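# Park the utility cart inside the yellow bay

## Task

Get the utility cart into the yellow-taped bay so that each of its four wheels sits inside the tape and none rests on the tape itself; whatever load the cart carries must remain on it with no part hanging over its edges; the robot must not topple or end up leaning; and the cart has to stay put by itself at the end, not because the robot is holding it.

## Robot and tools

Robot: a Hello Robot Stretch 3. It has a two-wheel differential base (0.33 m long, 0.34 m wide), a lift that slides up a mast, and one telescoping arm that reaches out to the robot's RIGHT side, ending in a wrist and gripper. The base cannot drive sideways; to move the gripper forward or back you drive the base. Spinning in place pivots about the point midway between the drive wheels, 0.05 m behind the front edge. With the arm pulled in and the wrist folded, a spin sweeps a 0.28 m radius; an unfolded, level wrist reaches past that.

Frames: the base frame has its origin on the floor between the drive wheels, x forward, y left, z up. hand_pose is reported in it, at the point where closed fingertips meet; with wrist joints at zero its x axis is up, y points back along the arm toward the mast, z toward the rear. The odometry frame is where the base frame was when the scene began. Heading runs -3.142 to 3.142, positive = left.

execute_actions: argument "actions" is a list holding one action or nothing (empty just reports state and images). An action may contain "base", "joints", or both, plus optional "contact_limits"; all parts start at once. "base" holds exactly one key: {"translate_m": d}, a relative drive of d metres from the current spot, forward positive, -1 to 1; or {"rotate_rad": d}, a relative in-place turn, counter-clockwise (left) positive, -3.2 to 3.2. "joints" is a single dictionary of absolute targets keyed by joint name: lift_m 0 to 1.1 (arm height); arm_m 0 to 0.52 (extension); wrist_yaw_rad -1.345 to 4.42 (0 along the arm, positive toward the front, 3.0 folded over the base); wrist_pitch_rad -1.57 to 0.451 (0 level, negative tips down); wrist_roll_rad -2.911 to 2.911; gripper_m -0.089 to 0.179 (larger = wider; the real fingertip gap is a bit smaller, zero below 0.007); head_pan_rad -3.953 to 1.73 (0 forward, positive left, -1.57 along the arm); head_tilt_rad -1.53 to 0.419 (negative down). "contact_limits" accepts only arm_m, a motor effort percentage 1 to 100 at which the arm motion halts; lower is softer, very low halts immediately, and values above the maximum are clipped. "cameras" picks which images come back: head_camera, nav_camera, wrist_camera, or all; omitted/null means all, [] means none. Unknown keys, unknown camera names or out-of-range numbers make the whole call rejected with no motion. One action is capped at 15 s. Joints or base you omit may still be pushing toward an earlier target.

wait: {"seconds": 0 to 10}; commands nothing and returns the same report. zoom_image: {"camera", "region": [x0, y0, x1, y1]} in pixels of that camera's most recent full image, at most 504x504; images are head 896x504, nav 672x504 (fisheye), wrist 644x364. finished_scene: {"scene": current scene number}; irreversible, and its result tells whether the goal was met and gives the next task. Replying with no tool call ends everything.

Result lines: base_status and joint_status tell how each commanded motion ended. "done" for the base only means the wheels turned the commanded amount, slip included. "off_target" means it stopped short and may still push. After contact_stop, time_out or torque_fault the old target is dropped. Arm and lift contact_stop when they press firmly and then go limp until recommanded; a limp lift can sag under load or keep pressing. Base, wrist and head never contact-stop. A wrist servo strained for seconds shuts off for 10 s (torque_fault) and ignores commands. on_its_own covers uncommanded joints; "held at" is a target, not a position. motor_effort is percent of maximum, positive toward larger joint values, peak in brackets, with fixed bias and noise; positive wheel effort pushes forward. Out-of-range rest effort hints at pushing or a load. lidar_m: 12 distances from the base origin in 30-degree sectors, first straight ahead, then counter-clockwise (4th left, 7th behind, 10th right), scan plane 0.17 m high, range 0.15 to 12 m, "-" for nothing; misses glass, low objects, thin legs, and the robot's own parts can hide sectors 5, 6, 9, 10. wrist_depth_mm and head_depth_mm: 7x7 grids of median depth in mm (head image is sideways). base_odometry counts wheel turns; turned_by_wheels and turned_by_imu give turn since the last report; base_tilt gives forward/right lean in degrees with a fixed bias up to about 4.

Speed: full base speed (0.30 m/s, 1.9 rad/s) needs lift_m under 0.30, arm_m under 0.03 and wrist_yaw_rad over 2.54; otherwise 0.10 m/s and 0.63 rad/s.

Gripper: grip by commanding below the object's width; release by commanding 0.02 or more above the touching value. Readings do not confirm a grasp; to re-squeeze send a new value.

Wrist safety: only fold or unfold (yaw to 3.0) with lift_m 0.32 to 0.95, pitch -0.4, roll near 0; after folding the lift may go down to 0.25. With yaw below -0.4 keep pitch at -0.5 or lower.

Avoid: pushing the arm against something rigid with the gripper above about 0.45 m, a second push after a contact_stop, driving while holding or hooking something fixed, snagging furniture (worst when reversing). If base_tilt shows a lean, free the gripper, reverse the last move in small steps, and lower lift_m to about 0.2 if needed. Avoid drops, slams, hard hits and heavy shoving. Loose objects may occasionally get nudged. The scene keeps running while you compose a reply, the robot holding its last command, and base moves are measured from the last reported state. Do not end the scene while the robot is still holding the cart in place.

Each tool is called after "Request:" as name(argument=value, ...), one argument or row to a line, values as JSON.

## Session

I'll start by looking at the current state and images.

Request:
execute_actions(
  actions=[],
)

Scene clock: 0.00 s.
base_odometry: x=+0.000 y=+0.000 heading=+0.000 (m, m, rad; odometry frame)
turned_by_wheels: +0.000 (rad since the last result)
turned_by_imu: +0.000 (rad since the last result)
base_tilt: forward=-0.4 right=-0.7 (deg)
lidar_m: 0.90 2.45 1.69 1.34 1.57 1.36 1.72 1.44 2.24 2.19 2.22 0.94
head_depth_mm: 2086 3077 3111 3110 2507 1189 873 / 2064 3088 3084 3118 2459 1266 869 / 2032 3069 3099 3129 2427 1284 872 / 2025 3042 3028 3050 2432 1309 870 / 1993 3022 3030 3023 2410 2449 2099 / 1974 2973 3014 3040 2385 2420 2307 / 2125 2935 3004 3047 3000 3038 2333
base_status: not commanded
joint_positions: lift_m=+0.464 arm_m=+0.002 wrist_yaw_rad=+2.838 wrist_pitch_rad=-0.545 wrist_roll_rad=-0.011 gripper_m=+0.037 head_pan_rad=-0.018 head_tilt_rad=-0.010
joint_status: not commanded
motor_effort: left_wheel=+0 right_wheel=+0 lift_m=+25 arm_m=+0 wrist_yaw_rad=+0 wrist_pitch_rad=+6 wrist_roll_rad=+0 gripper_m=+0 head_pan_rad=+0 head_tilt_rad=+2 (%)
hand_pose: x=+0.0406 y=+0.0504 z=+0.4488 quat_wxyz=(+0.291, +0.698, +0.087, +0.648) (m; base frame)
wrist_depth_mm: - - - - - - - / - - - - - - - / - - - - - - - / 881 - 896 907 907 926 930 / 754 - 757 766 788 784 792 / 656 643 - 665 698 667 679 / 580 575 584 582 573 604 599
pictures: head_camera (sideways: a quarter turn clockwise sets it upright), nav_camera (sideways: a quarter turn counterclockwise sets it upright), wrist_camera
Images, in order (width x height): head_camera 896x504, nav_camera 672x504, wrist_camera 644x364.

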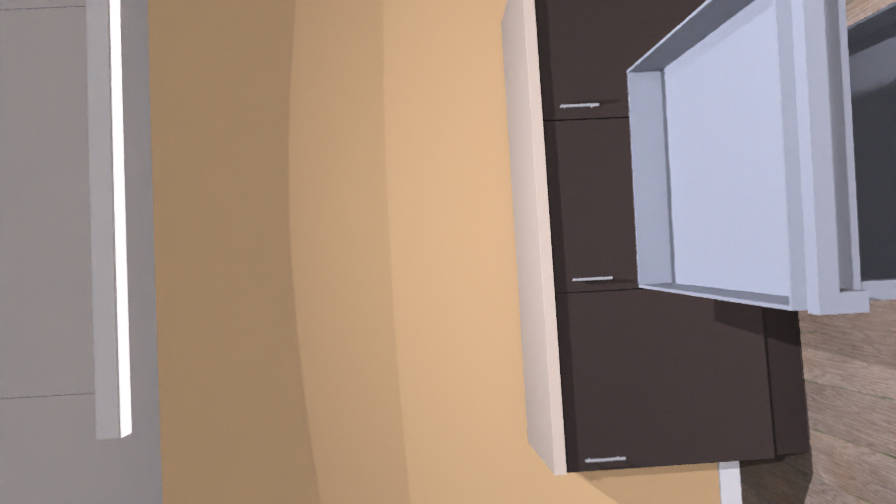

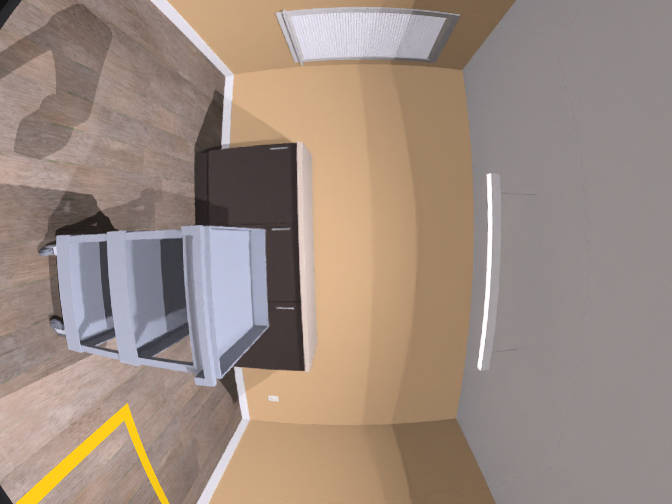

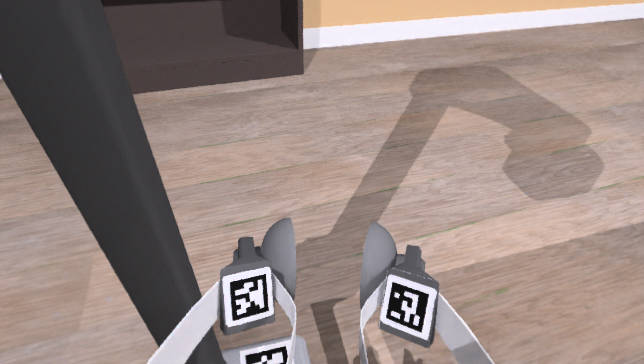

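Request:
execute_actions(
  actions=[
    {"joints": {"head_pan_rad": -0.5, "head_tilt_rad": -0.75}},
  ],
)

Scene clock: 1.27 s.
base_odometry: x=+0.000 y=+0.000 heading=+0.000 (m, m, rad; odometry frame)
turned_by_wheels: +0.000 (rad since the last result)
turned_by_imu: +0.000 (rad since the last result)
base_tilt: forward=-0.3 right=-0.6 (deg)
lidar_m: 0.90 2.45 1.69 1.34 1.57 1.35 1.72 1.45 2.23 2.19 2.22 0.94
head_depth_mm: 2611 2771 2242 1824 1529 1323 1174 / 2904 2915 2253 1825 1558 1335 1175 / 3262 2973 2253 1858 1564 1347 1188 / 3285 2967 2313 1869 1578 1353 1186 / 3010 2691 1376 1378 1498 1372 1191 / 2340 1130 1391 1272 1481 1368 1200 / 2147 1195 1350 1242 1417 1378 1204
base_status: not commanded
joint_positions: lift_m=+0.464 arm_m=+0.002 wrist_yaw_rad=+2.838 wrist_pitch_rad=-0.545 wrist_roll_rad=-0.011 gripper_m=+0.037 head_pan_rad=-0.493 head_tilt_rad=-0.740
joint_status: all done
motor_effort: left_wheel=+0(0) right_wheel=+0(1) lift_m=+25(25) arm_m=+1(1) wrist_yaw_rad=+0(0) wrist_pitch_rad=+6(6) wrist_roll_rad=+0(0) gripper_m=+1(1) head_pan_rad=-4(36) head_tilt_rad=-4(32) (%)
hand_pose: x=+0.0406 y=+0.0504 z=+0.4488 quat_wxyz=(+0.291, +0.698, +0.087, +0.648) (m; base frame)
wrist_depth_mm: - - - - - - - / - - - - - - - / - - - - - - - / 874 - 893 916 916 930 936 / 740 - 763 768 798 764 803 / 651 623 - 671 682 672 681 / 569 576 581 584 585 598 595
pictures: head_camera (sideways: a quarter turn clockwise sets it upright), nav_camera (sideways: a quarter turn counterclockwise sets it upright), wrist_camera
Images, in order (width x height): head_camera 896x504, nav_camera 672x504, wrist_camera 644x364.

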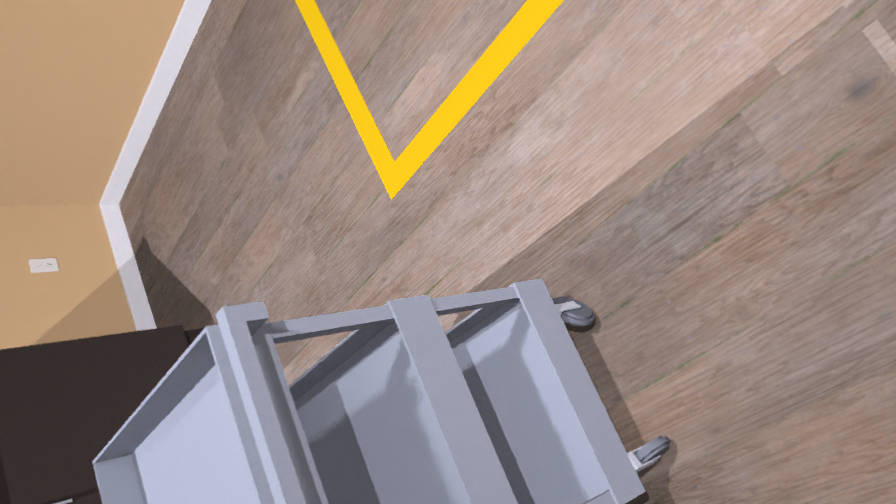

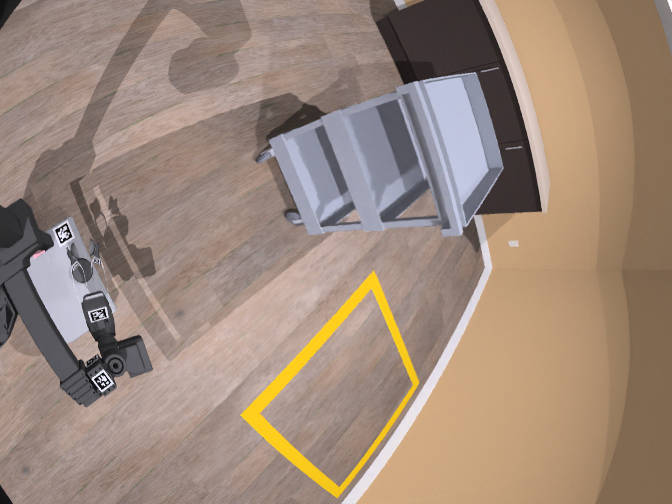

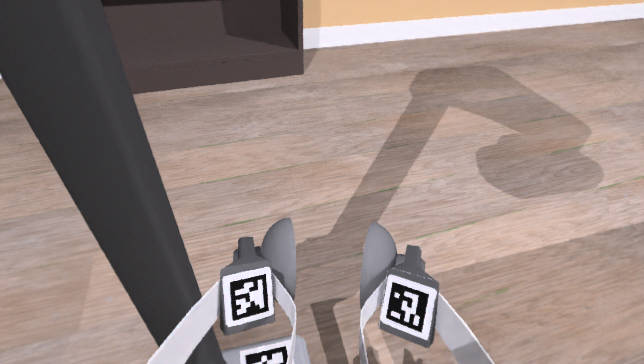

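Request:
execute_actions(
  actions=[
    {"joints": {"head_pan_rad": -0.95, "head_tilt_rad": -0.7}},
  ],
  cameras=["head_camera", "nav_camera"],
)

Scene clock: 3.87 s.
base_odometry: x=+0.000 y=+0.000 heading=+0.000 (m, m, rad; odometry frame)
turned_by_wheels: +0.000 (rad since the last result)
turned_by_imu: +0.000 (rad since the last result)
base_tilt: forward=-0.3 right=-0.7 (deg)
lidar_m: 0.90 2.46 1.69 1.34 1.57 1.36 1.72 1.45 2.24 2.19 2.22 0.94
head_depth_mm: 1980 2190 2311 1882 1572 1349 1185 / 2073 2327 2377 1901 1580 1361 1188 / 2188 2453 2392 1924 1607 1368 1206 / 2318 2623 2432 1955 1612 1378 1201 / 2463 2800 2470 1956 1608 1389 1206 / 2630 2955 2486 1993 1635 1395 1220 / 2803 3160 2520 2018 1649 1405 1224
base_status: not commanded
joint_positions: lift_m=+0.464 arm_m=+0.002 wrist_yaw_rad=+2.838 wrist_pitch_rad=-0.545 wrist_roll_rad=-0.011 gripper_m=+0.037 head_pan_rad=-0.943 head_tilt_rad=-0.705
joint_status: all done
motor_effort: left_wheel=+0(0) right_wheel=-1(0) lift_m=+25(25) arm_m=+0(0) wrist_yaw_rad=+0(0) wrist_pitch_rad=+6(6) wrist_roll_rad=+0(0) gripper_m=+0(1) head_pan_rad=-4(35) head_tilt_rad=+3(8) (%)
hand_pose: x=+0.0406 y=+0.0504 z=+0.4488 quat_wxyz=(+0.291, +0.698, +0.087, +0.648) (m; base frame)
wrist_depth_mm: - - - - - - - / - - - - - - - / - - - - - - - / 881 - 883 892 927 920 926 / 749 - 750 767 780 780 778 / 646 635 - 666 688 679 672 / 569 578 573 588 571 594 599
pictures: head_camera (sideways: a quarter turn clockwise sets it upright), nav_camera (sideways: a quarter turn counterclockwise sets it upright)
Images, in order (width x height): head_camera 896x504, nav_camera 672x504.

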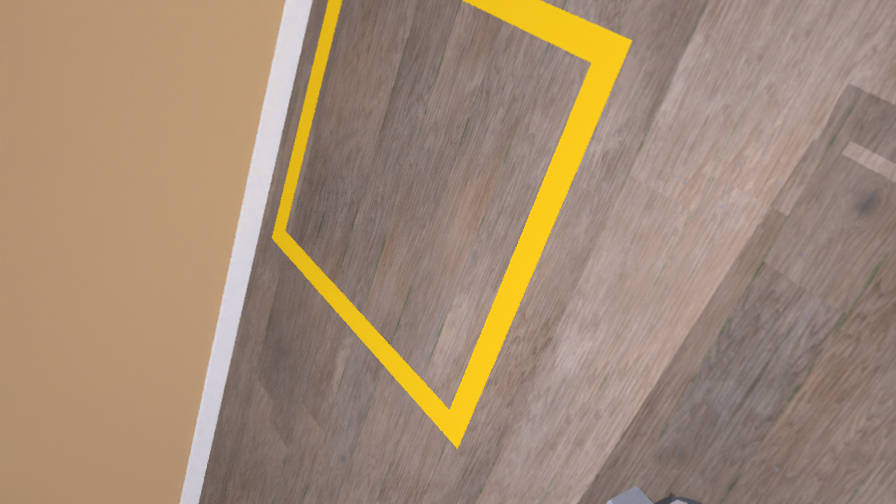

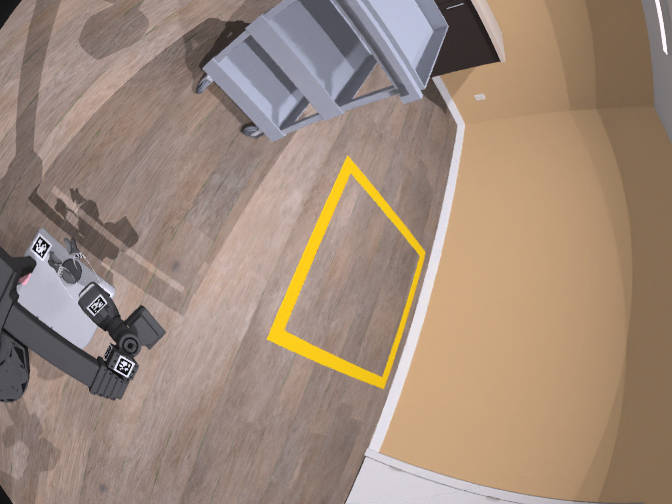

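Request:
execute_actions(
  actions=[
    {"joints": {"head_pan_rad": -0.1, "head_tilt_rad": -0.75}},
  ],
  cameras=["head_camera", "nav_camera"],
)

Scene clock: 10.83 s.
base_odometry: x=+0.000 y=+0.000 heading=+0.000 (m, m, rad; odometry frame)
turned_by_wheels: +0.000 (rad since the last result)
turned_by_imu: +0.000 (rad since the last result)
base_tilt: forward=-0.3 right=-0.7 (deg)
lidar_m: 0.90 2.45 1.70 1.34 1.57 1.36 1.72 1.45 2.23 2.19 2.23 0.94
head_depth_mm: 2508 2729 2218 1818 1528 1327 1168 / 2299 1059 1296 1362 1507 1333 1181 / 2175 1124 1388 1506 1485 1337 1181 / 2120 1139 1361 1279 1474 1350 1189 / 2102 1150 1369 1252 1513 1360 1195 / 2113 2289 2218 1911 1580 1370 1199 / 2098 2344 2382 1921 1605 1380 1207
base_status: not commanded
joint_positions: lift_m=+0.464 arm_m=+0.002 wrist_yaw_rad=+2.838 wrist_pitch_rad=-0.545 wrist_roll_rad=-0.011 gripper_m=+0.037 head_pan_rad=-0.107 head_tilt_rad=-0.740
joint_status: all done
motor_effort: left_wheel=+0(0) right_wheel=-1(0) lift_m=+25(25) arm_m=+0(0) wrist_yaw_rad=+0(0) wrist_pitch_rad=+6(6) wrist_roll_rad=+0(0) gripper_m=+1(1) head_pan_rad=+5(49) head_tilt_rad=-4(10) (%)
hand_pose: x=+0.0406 y=+0.0504 z=+0.4488 quat_wxyz=(+0.291, +0.698, +0.087, +0.648) (m; base frame)
wrist_depth_mm: - - - - - - - / - - - - - - - / - - - - - - - / 867 - 862 905 899 902 938 / 727 - 747 761 786 778 780 / 651 638 - 659 694 666 675 / 577 580 584 595 579 599 594
pictures: head_camera (sideways: a quarter turn clockwise sets it upright), nav_camera (sideways: a quarter turn counterclockwise sets it upright)
Images, in order (width x height): head_camera 896x504, nav_camera 672x504.

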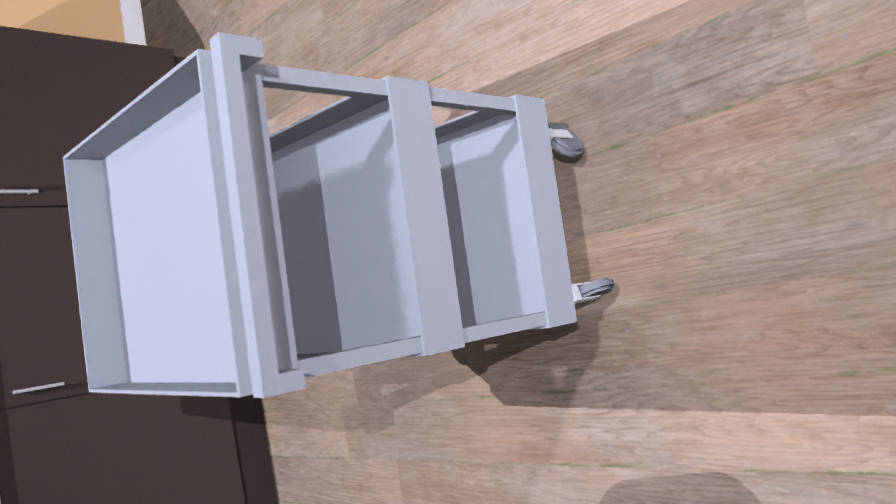

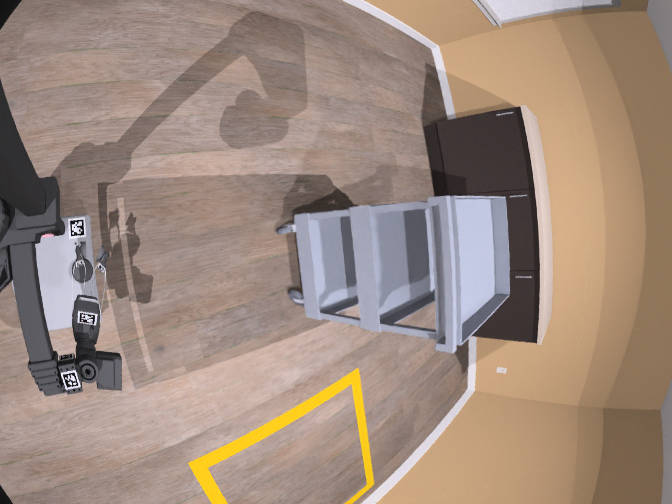

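Request:
zoom_image(
  camera="head_camera",
  region=[500, 80, 700, 340],
)

Request:
zoom_image(
  camera="head_camera",
  region=[40, 10, 400, 420],
)

Region (500, 80, 700, 340) of head_camera's 896x504 image, scaled by 1.938, with more detail than that image has; it fills the left 388 columns of this view, and the rest is white.

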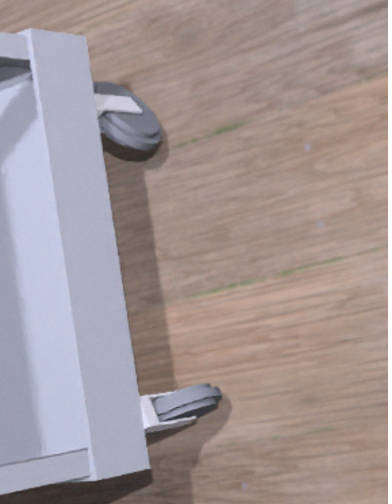

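Region (40, 10, 400, 420) of head_camera's 896x504 image, scaled by 1.229, with more detail than that image has; it fills the left 443 columns of this view, and the rest is white.

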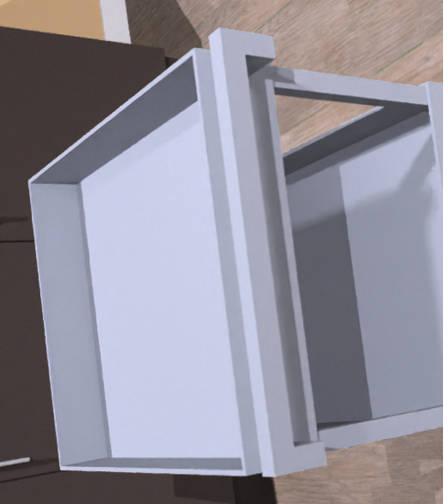

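Request:
zoom_image(
  camera="head_camera",
  region=[180, 20, 340, 130],
)

Request:
zoom_image(
  camera="head_camera",
  region=[200, 310, 360, 420],
)

Region (180, 20, 340, 130) of head_camera's 896x504 image, scaled by 3.150, with more detail than that image has; it fills the top 346 rows of this view, and the rest is white.

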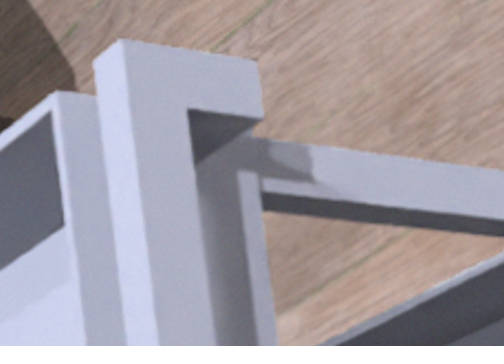

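Region (200, 310, 360, 420) of head_camera's 896x504 image, scaled by 3.150, with more detail than that image has; it fills the top 346 rows of this view, and the rest is white.

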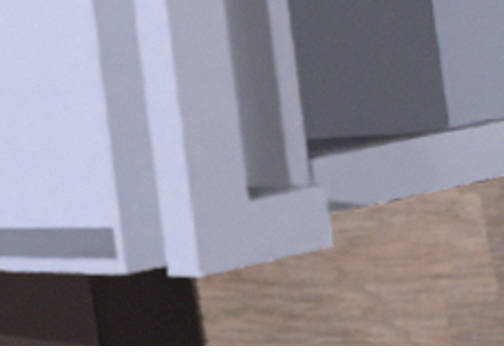

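Request:
execute_actions(
  actions=[
    {"base": {"translate_m": 0.3}, "joints": {"wrist_pitch_rad": -0.4, "wrist_yaw_rad": 0.9, "head_pan_rad": -0.6, "head_tilt_rad": -0.9}},
  ],
)

Scene clock: 24.37 s.
base_odometry: x=+0.300 y=+0.000 heading=+0.000 (m, m, rad; odometry frame)
turned_by_wheels: +0.000 (rad since the last result)
turned_by_imu: -0.001 (rad since the last result)
base_tilt: forward=-0.4 right=-0.6 (deg)
lidar_m: 0.60 2.15 1.72 1.32 1.60 2.09 1.64 1.70 2.29 2.16 2.19 0.63
head_depth_mm: 2443 2195 1844 1587 1399 1246 1151 / 2621 2192 1876 1599 1398 1278 1128 / 2751 2249 1872 1613 1420 1269 1133 / 2815 2257 1886 1558 1394 1269 1140 / 2888 787 1040 1069 1315 1286 1142 / 2249 845 748 1036 1270 1264 1156 / 1048 876 669 1042 1216 1251 1161
base_status: done
joint_positions: lift_m=+0.464 arm_m=+0.002 wrist_yaw_rad=+0.902 wrist_pitch_rad=-0.420 wrist_roll_rad=-0.011 gripper_m=+0.037 head_pan_rad=-0.593 head_tilt_rad=-0.889
joint_status: all done
motor_effort: left_wheel=+0(7) right_wheel=-1(4) lift_m=+25(25) arm_m=+1(0) wrist_yaw_rad=-3(3) wrist_pitch_rad=+9(8) wrist_roll_rad=+0(0) gripper_m=+0(0) head_pan_rad=-3(38) head_tilt_rad=-4(16) (%)
hand_pose: x=+0.1545 y=-0.2857 z=+0.4759 quat_wxyz=(+0.690, +0.433, -0.554, +0.171) (m; base frame)
wrist_depth_mm: 406 460 - - - - - / 444 954 - - - - - / 948 966 - - - - - / 772 776 - - - - - / 636 605 889 881 925 902 927 / 543 694 760 750 795 771 768 / 635 630 623 642 632 652 667
pictures: head_camera (sideways: a quarter turn clockwise sets it upright), nav_camera (sideways: a quarter turn counterclockwise sets it upright), wrist_camera
Images, in order (width x height): head_camera 896x504, nav_camera 672x504, wrist_camera 644x364.

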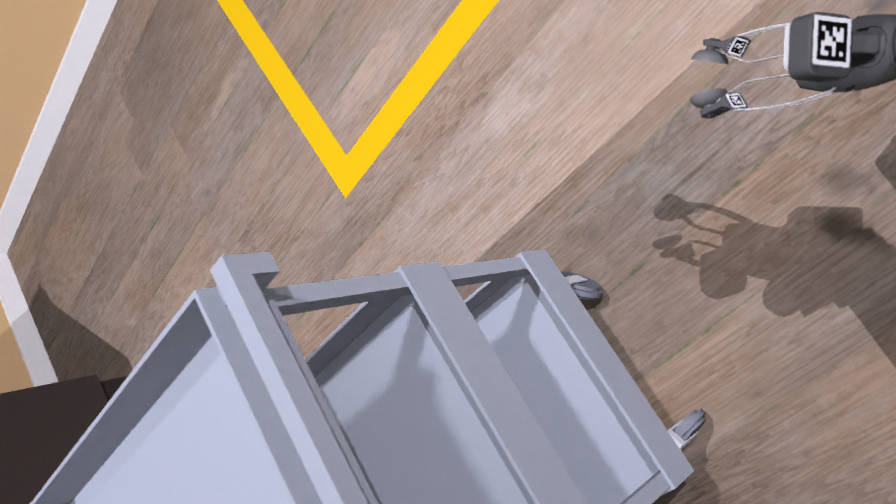

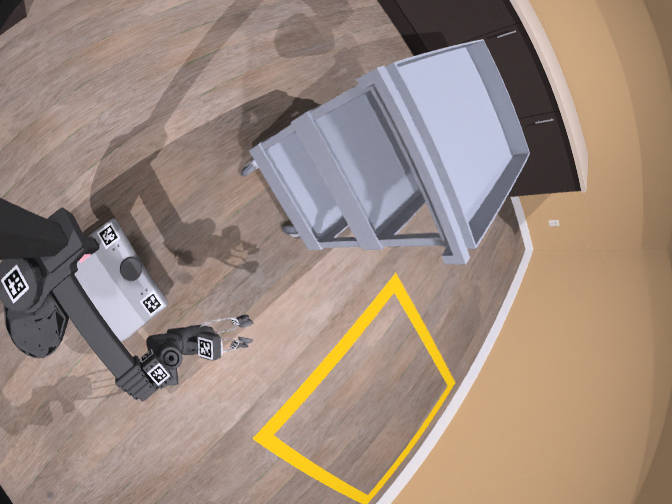

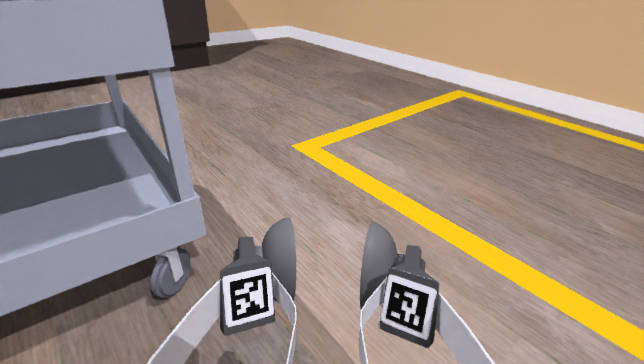

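Request:
execute_actions(
  actions=[
    {"base": {"rotate_rad": 1.396}, "joints": {"lift_m": 0.215, "wrist_pitch_rad": 0.0, "gripper_m": 0.15, "head_pan_rad": -1.5, "head_tilt_rad": -0.85}},
  ],
)

Scene clock: 29.83 s.
base_odometry: x=+0.300 y=+0.000 heading=+1.396 (m, m, rad; odometry frame)
turned_by_wheels: +1.396 (rad since the last result)
turned_by_imu: +1.408 (rad since the last result)
base_tilt: forward=-0.4 right=-0.8 (deg)
lidar_m: 1.31 1.47 1.84 1.65 1.70 2.31 2.16 2.16 0.68 0.60 0.60 1.89
head_depth_mm: 2142 841 827 1054 1396 1255 1131 / 1060 881 752 1065 1310 1270 1153 / 1089 893 699 1047 1320 1284 1163 / 1092 906 740 1053 1305 1288 1171 / 1085 913 692 1039 1389 1293 1159 / 1101 923 705 1665 1474 1304 1165 / 1898 2197 2023 1717 1485 1302 1175
base_status: done
joint_positions: lift_m=+0.215 arm_m=+0.002 wrist_yaw_rad=+0.902 wrist_pitch_rad=-0.022 wrist_roll_rad=-0.011 gripper_m=+0.150 head_pan_rad=-1.493 head_tilt_rad=-0.853
joint_status: all done
motor_effort: left_wheel=-2(8) right_wheel=+1(4) lift_m=+15(21) arm_m=+0(0) wrist_yaw_rad=-2(2) wrist_pitch_rad=+10(10) wrist_roll_rad=+0(0) gripper_m=+1(95) head_pan_rad=-3(47) head_tilt_rad=+1(7) (%)
hand_pose: x=+0.1791 y=-0.3053 z=+0.3243 quat_wxyz=(+0.644, +0.314, -0.629, +0.303) (m; base frame)
wrist_depth_mm: - - - - - - 294 / - - - - - - 408 / - - - - - - - / - - - - - - - / - - - - - - 750 / 780 - 796 804 857 862 554 / 581 581 617 634 649 605 307
pictures: head_camera (sideways: a quarter turn clockwise sets it upright), nav_camera (sideways: a quarter turn counterclockwise sets it upright), wrist_camera
Images, in order (width x height): head_camera 896x504, nav_camera 672x504, wrist_camera 644x364.

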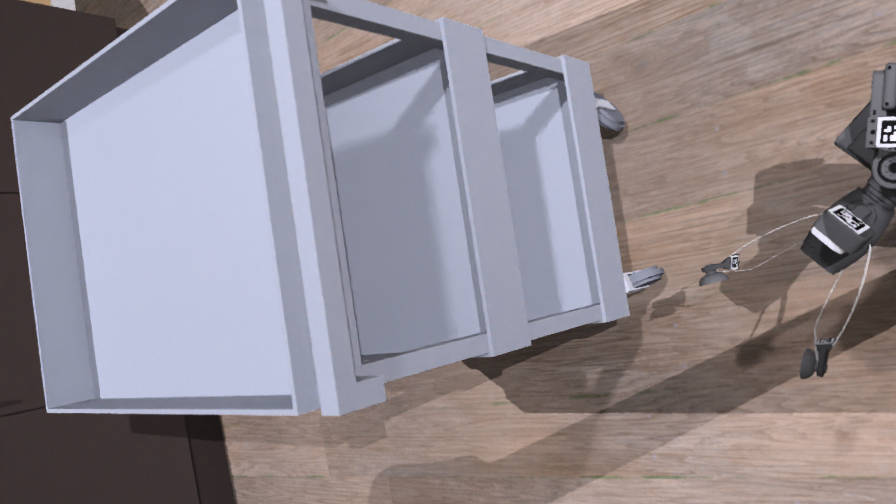

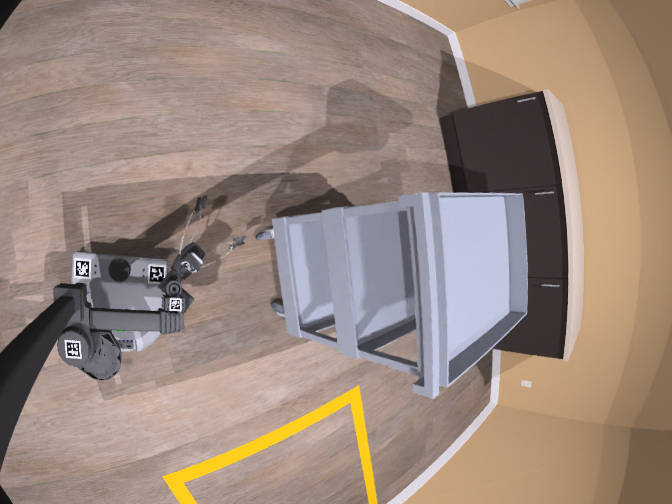

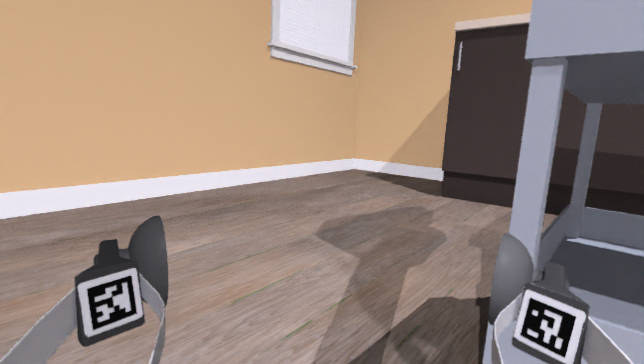

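Request:
execute_actions(
  actions=[
    {"base": {"translate_m": -0.564}, "joints": {"arm_m": 0.15, "gripper_m": 0.175, "head_pan_rad": -1.2, "head_tilt_rad": -0.95}},
  ],
)

Scene clock: 38.27 s.
base_odometry: x=+0.202 y=-0.555 heading=+1.396 (m, m, rad; odometry frame)
turned_by_wheels: +0.000 (rad since the last result)
turned_by_imu: +0.002 (rad since the last result)
base_tilt: forward=-0.4 right=-0.7 (deg)
lidar_m: 1.87 1.92 1.77 1.86 1.86 1.87 1.62 1.62 1.86 2.29 0.75 0.86
head_depth_mm: 2256 2024 1737 1525 1357 1251 1113 / 2267 2057 1747 1552 1372 1202 1136 / 2292 2076 1777 1560 1381 1231 1156 / 1260 1350 1538 1480 1395 1253 1132 / 957 827 1094 1441 1395 1251 1140 / 966 827 1172 1451 1409 1264 1142 / 979 842 1175 1465 1423 1270 1155
base_status: done
joint_positions: lift_m=+0.215 arm_m=+0.150 wrist_yaw_rad=+0.901 wrist_pitch_rad=-0.022 wrist_roll_rad=-0.011 gripper_m=+0.175 head_pan_rad=-1.207 head_tilt_rad=-0.938
joint_status: all done
motor_effort: left_wheel=-2(10) right_wheel=+2(2) lift_m=+16(15) arm_m=+3(5) wrist_yaw_rad=-1(2) wrist_pitch_rad=+9(10) wrist_roll_rad=+0(0) gripper_m=+0(91) head_pan_rad=+5(31) head_tilt_rad=-5(15) (%)
hand_pose: x=+0.1790 y=-0.4535 z=+0.3244 quat_wxyz=(+0.644, +0.313, -0.629, +0.302) (m; base frame)
wrist_depth_mm: - - 644 460 411 - - / - - 646 550 476 784 - / - - - - - - - / - - - - - - - / - - 674 741 582 - - / - 787 741 508 511 889 948 / 538 599 620 518 644 657 -
pictures: head_camera (sideways: a quarter turn clockwise sets it upright), nav_camera (sideways: a quarter turn counterclockwise sets it upright), wrist_camera
Images, in order (width x height): head_camera 896x504, nav_camera 672x504, wrist_camera 644x364.

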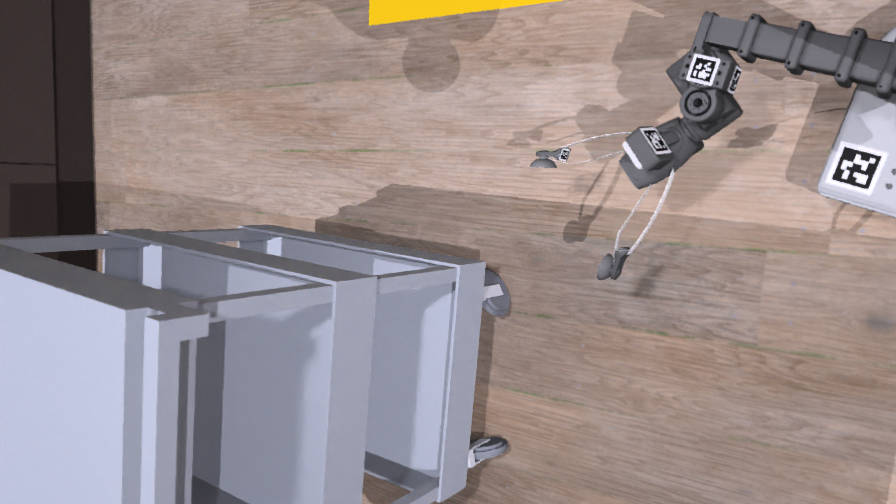

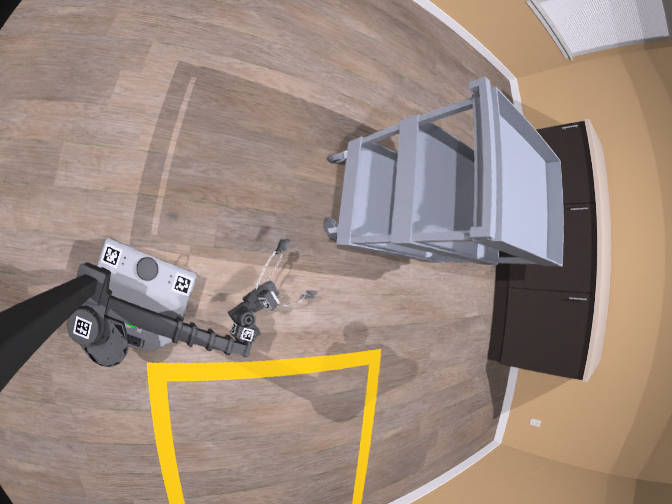

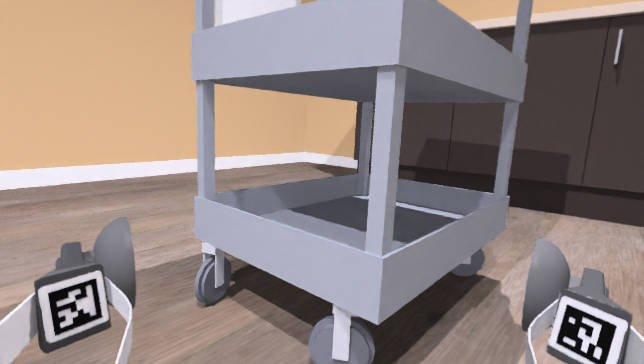

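Request:
zoom_image(
  camera="wrist_camera",
  region=[180, 150, 540, 364],
)

Region (180, 150, 540, 364) of wrist_camera's 644x364 image, scaled by 1.400; it fills the top 300 rows of this view, and the rest is white.

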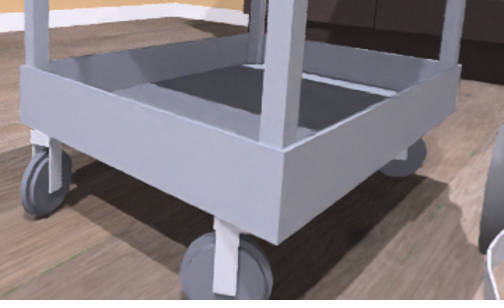

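Request:
execute_actions(
  actions=[
    {"base": {"translate_m": 0.09}, "joints": {"arm_m": 0.30, "head_pan_rad": -1.15, "head_tilt_rad": -0.9}},
  ],
)

Scene clock: 43.17 s.
base_odometry: x=+0.217 y=-0.467 heading=+1.396 (m, m, rad; odometry frame)
turned_by_wheels: +0.000 (rad since the last result)
turned_by_imu: -0.001 (rad since the last result)
base_tilt: forward=-0.4 right=-0.7 (deg)
lidar_m: 1.78 1.84 1.73 1.89 1.88 1.97 1.71 1.70 1.95 2.27 0.71 0.83
head_depth_mm: 2143 2139 1818 1571 1419 1241 1130 / 2153 2152 1826 1580 1428 1244 1133 / 1041 1276 1239 1512 1385 1256 1152 / 1019 801 1167 1385 1405 1268 1140 / 1031 822 1179 1403 1430 1263 1145 / 1049 823 1189 1421 1435 1279 1151 / 1018 841 1175 1597 1436 1291 1160
base_status: done
joint_positions: lift_m=+0.215 arm_m=+0.300 wrist_yaw_rad=+0.901 wrist_pitch_rad=-0.022 wrist_roll_rad=-0.011 gripper_m=+0.175 head_pan_rad=-1.157 head_tilt_rad=-0.902
joint_status: all done
motor_effort: left_wheel=-3(6) right_wheel=+1(6) lift_m=+15(16) arm_m=+4(0) wrist_yaw_rad=+0(1) wrist_pitch_rad=+9(9) wrist_roll_rad=+0(0) gripper_m=+0(0) head_pan_rad=+4(13) head_tilt_rad=+2(6) (%)
hand_pose: x=+0.1790 y=-0.6035 z=+0.3245 quat_wxyz=(+0.644, +0.313, -0.629, +0.302) (m; base frame)
wrist_depth_mm: - 446 330 256 308 504 - / - - 607 266 508 602 - / - - - - - - - / - - - 851 - - - / - 606 673 616 760 777 - / - 498 401 299 452 761 946 / 541 561 374 297 429 656 -
pictures: head_camera (sideways: a quarter turn clockwise sets it upright), nav_camera (sideways: a quarter turn counterclockwise sets it upright), wrist_camera
Images, in order (width x height): head_camera 896x504, nav_camera 672x504, wrist_camera 644x364.

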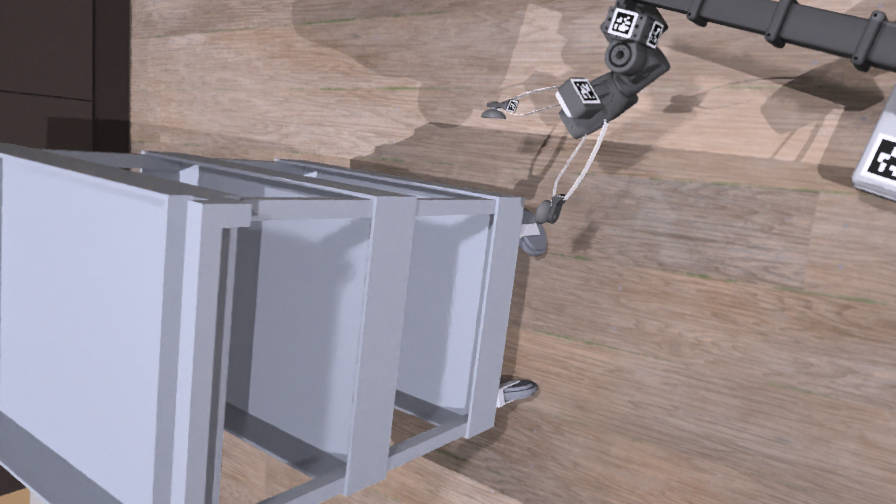

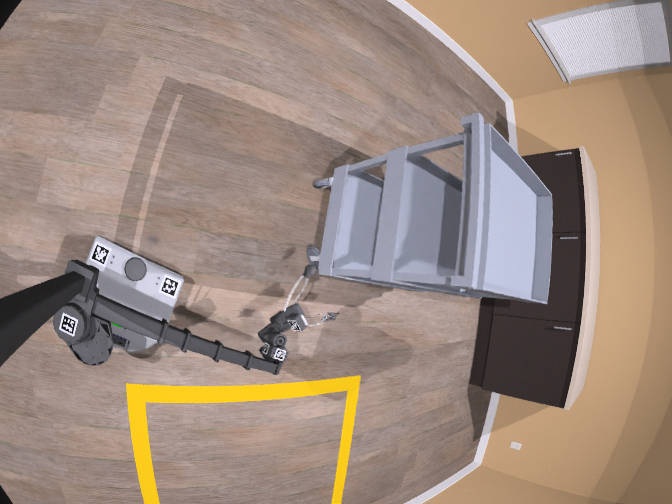

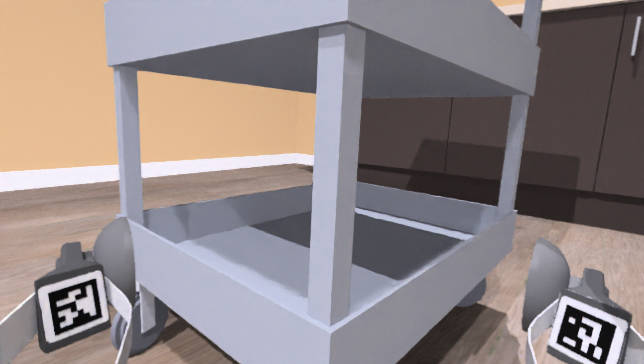

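Request:
execute_actions(
  actions=[
    {"base": {"translate_m": 0.098}, "joints": {"arm_m": 0.378, "lift_m": 0.232}},
  ],
)

Scene clock: 45.70 s.
base_odometry: x=+0.235 y=-0.370 heading=+1.396 (m, m, rad; odometry frame)
turned_by_wheels: +0.000 (rad since the last result)
turned_by_imu: -0.001 (rad since the last result)
base_tilt: forward=-0.2 right=-0.6 (deg)
lidar_m: 1.68 1.76 1.70 1.73 1.91 2.08 1.80 1.80 2.06 0.68 0.68 0.81
head_depth_mm: 2088 2131 1812 1571 1387 1243 1142 / 1030 885 1741 1554 1375 1249 1134 / 1010 777 1154 1262 1364 1255 1141 / 1020 791 1165 1368 1402 1265 1139 / 1030 757 1180 1373 1411 1271 1145 / 1017 816 1161 1401 1436 1276 1154 / 2586 827 1822 1641 1440 1285 1157
base_status: done
joint_positions: lift_m=+0.232 arm_m=+0.378 wrist_yaw_rad=+0.901 wrist_pitch_rad=-0.022 wrist_roll_rad=-0.011 gripper_m=+0.175 head_pan_rad=-1.157 head_tilt_rad=-0.902
joint_status: all done
motor_effort: left_wheel=-3(3) right_wheel=+1(6) lift_m=+33(36) arm_m=+3(1) wrist_yaw_rad=-1(0) wrist_pitch_rad=+9(9) wrist_roll_rad=+0(0) gripper_m=+1(0) head_pan_rad=+4(4) head_tilt_rad=+1(2) (%)
hand_pose: x=+0.1790 y=-0.6816 z=+0.3407 quat_wxyz=(+0.644, +0.313, -0.629, +0.302) (m; base frame)
wrist_depth_mm: 374 239 202 134 182 247 - / - - 466 138 373 366 - / - - - 143 - - - / - - - 146 - - - / - - 652 150 758 667 - / - 512 518 153 547 563 - / 560 363 403 158 419 417 -
pictures: head_camera (sideways: a quarter turn clockwise sets it upright), nav_camera (sideways: a quarter turn counterclockwise sets it upright), wrist_camera
Images, in order (width x height): head_camera 896x504, nav_camera 672x504, wrist_camera 644x364.

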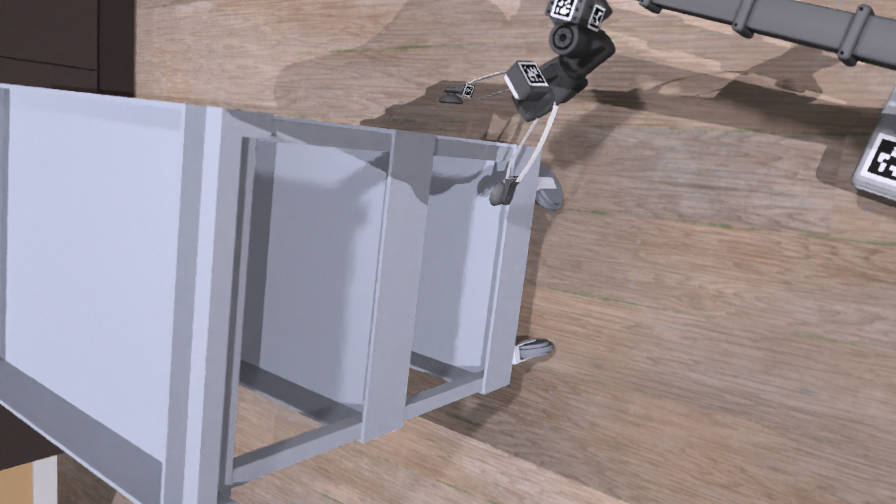

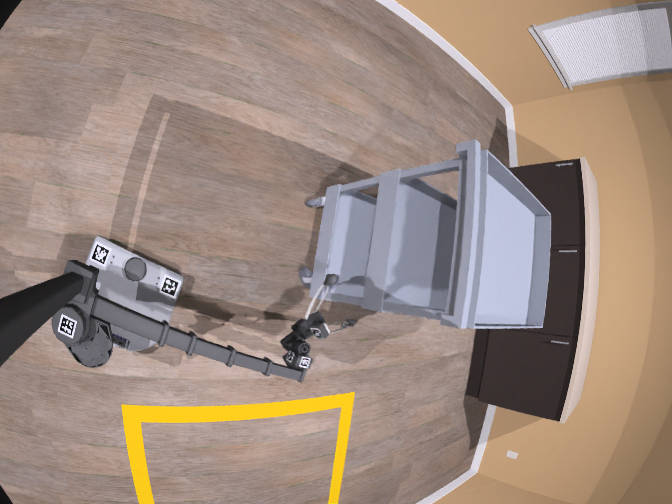

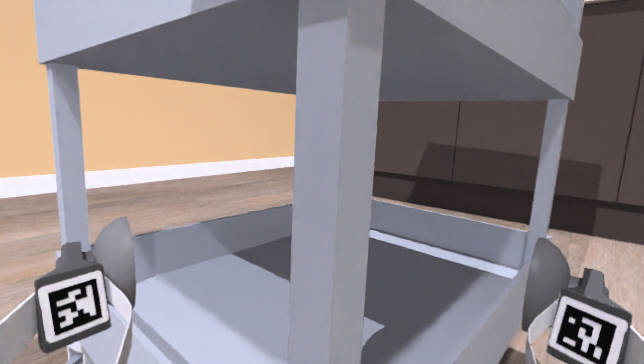

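Request:
execute_actions(
  actions=[
    {"base": {"translate_m": 0.024}, "joints": {"arm_m": 0.397, "gripper_m": 0.0}},
  ],
)

Scene clock: 48.77 s.
base_odometry: x=+0.239 y=-0.347 heading=+1.396 (m, m, rad; odometry frame)
turned_by_wheels: +0.000 (rad since the last result)
turned_by_imu: +0.000 (rad since the last result)
base_tilt: forward=-0.4 right=-0.6 (deg)
lidar_m: 1.66 1.75 1.71 1.70 1.92 2.11 1.82 1.82 2.08 0.68 0.67 0.80
head_depth_mm: 2083 2154 1806 1564 1346 1247 1139 / 996 758 1206 1554 1369 1247 1133 / 1011 773 1159 1325 1364 1260 1144 / 1027 792 1171 1371 1392 1267 1131 / 1039 752 1175 1379 1391 1274 1143 / 1001 806 1157 1543 1438 1277 1152 / 2737 785 1875 1646 1442 1292 1160
base_status: done
joint_positions: lift_m=+0.232 arm_m=+0.397 wrist_yaw_rad=+0.902 wrist_pitch_rad=-0.022 wrist_roll_rad=-0.011 gripper_m=+0.001 head_pan_rad=-1.157 head_tilt_rad=-0.902
joint_status: all done
motor_effort: left_wheel=-2(5) right_wheel=+1(6) lift_m=+34(34) arm_m=+4(3) wrist_yaw_rad=-3(4) wrist_pitch_rad=+9(9) wrist_roll_rad=+0(0) gripper_m=-15(94) head_pan_rad=+4(5) head_tilt_rad=+2(1) (%)
hand_pose: x=+0.1792 y=-0.7002 z=+0.3407 quat_wxyz=(+0.643, +0.314, -0.629, +0.303) (m; base frame)
wrist_depth_mm: 288 211 202 104 168 202 - / 426 - 470 106 316 356 - / - - - 109 - - - / - - - 113 - - - / - - 645 116 736 660 - / 436 487 561 118 555 532 919 / 395 393 384 122 398 444 686
pictures: head_camera (sideways: a quarter turn clockwise sets it upright), nav_camera (sideways: a quarter turn counterclockwise sets it upright), wrist_camera
Images, in order (width x height): head_camera 896x504, nav_camera 672x504, wrist_camera 644x364.

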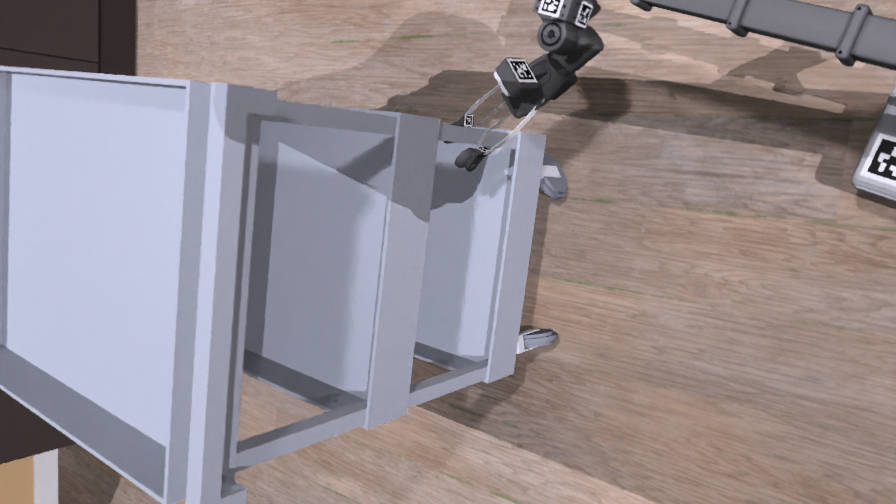

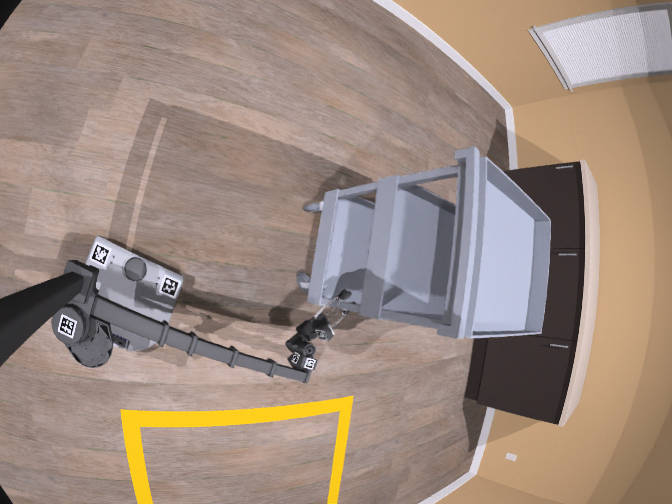

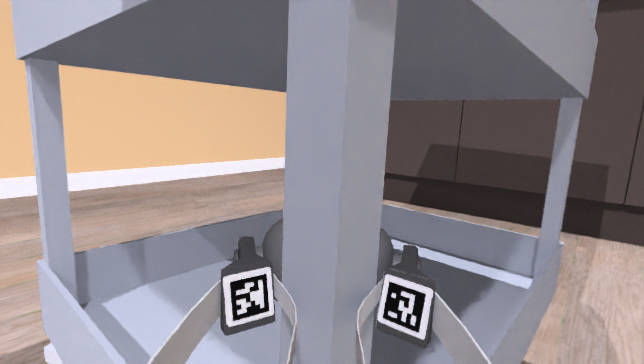

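Request:
execute_actions(
  actions=[
    {"base": {"translate_m": -0.2}, "joints": {"head_pan_rad": -1.3, "head_tilt_rad": -0.85}},
  ],
)

Scene clock: 52.10 s.
base_odometry: x=+0.204 y=-0.544 heading=+1.396 (m, m, rad; odometry frame)
turned_by_wheels: +0.000 (rad since the last result)
turned_by_imu: +0.002 (rad since the last result)
base_tilt: forward=-0.3 right=-0.6 (deg)
lidar_m: 1.85 1.91 1.75 1.86 1.86 1.89 1.64 1.63 1.87 0.68 0.67 0.73
head_depth_mm: 2264 2330 1922 1630 1479 1275 1150 / 2154 2342 1938 1651 1464 1271 1137 / 2159 925 906 1477 1391 1275 1145 / 1122 900 1171 1104 1354 1283 1149 / 1129 913 1161 1103 1364 1293 1158 / 1129 923 1168 1092 1363 1301 1167 / 1132 936 781 1077 1451 1310 1171
base_status: done
joint_positions: lift_m=+0.232 arm_m=+0.397 wrist_yaw_rad=+0.892 wrist_pitch_rad=-0.020 wrist_roll_rad=-0.011 gripper_m=+0.001 head_pan_rad=-1.293 head_tilt_rad=-0.853
joint_status: all done
motor_effort: left_wheel=+1(20) right_wheel=-4(31) lift_m=+33(34) arm_m=+0(2) wrist_yaw_rad=+11(16) wrist_pitch_rad=+9(9) wrist_roll_rad=+0(0) gripper_m=-14(15) head_pan_rad=-3(20) head_tilt_rad=+0(8) (%)
hand_pose: x=+0.1777 y=-0.7025 z=+0.3410 quat_wxyz=(+0.645, +0.310, -0.631, +0.300) (m; base frame)
wrist_depth_mm: 218 210 201 113 167 407 - / - - 462 115 313 602 - / - - - 118 - - - / - - - 120 - - - / - 580 688 122 712 - - / 441 495 558 125 551 842 909 / 389 398 385 128 383 683 692
pictures: head_camera (sideways: a quarter turn clockwise sets it upright), nav_camera (sideways: a quarter turn counterclockwise sets it upright), wrist_camera
Images, in order (width x height): head_camera 896x504, nav_camera 672x504, wrist_camera 644x364.

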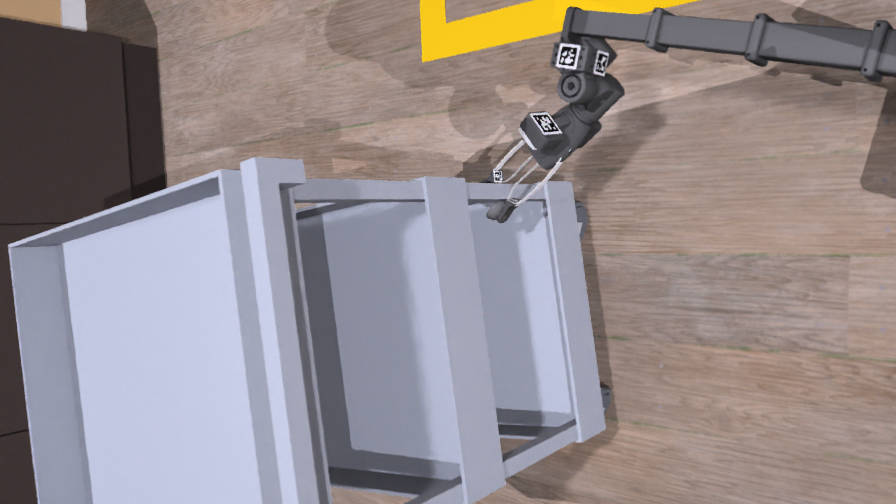

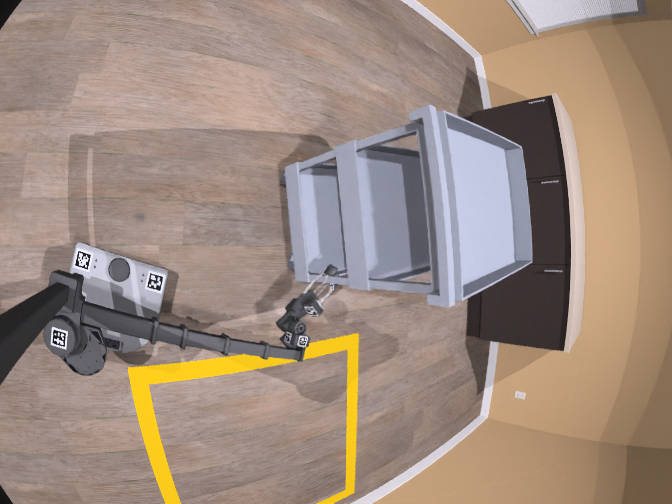

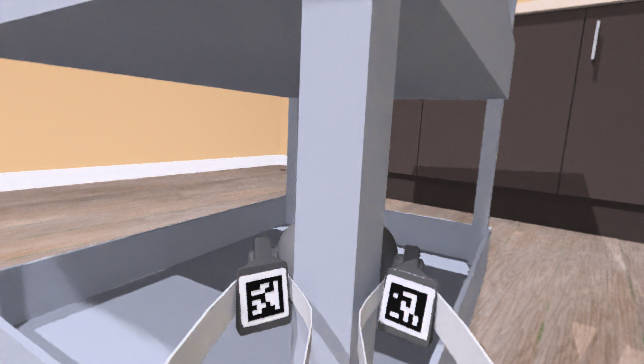

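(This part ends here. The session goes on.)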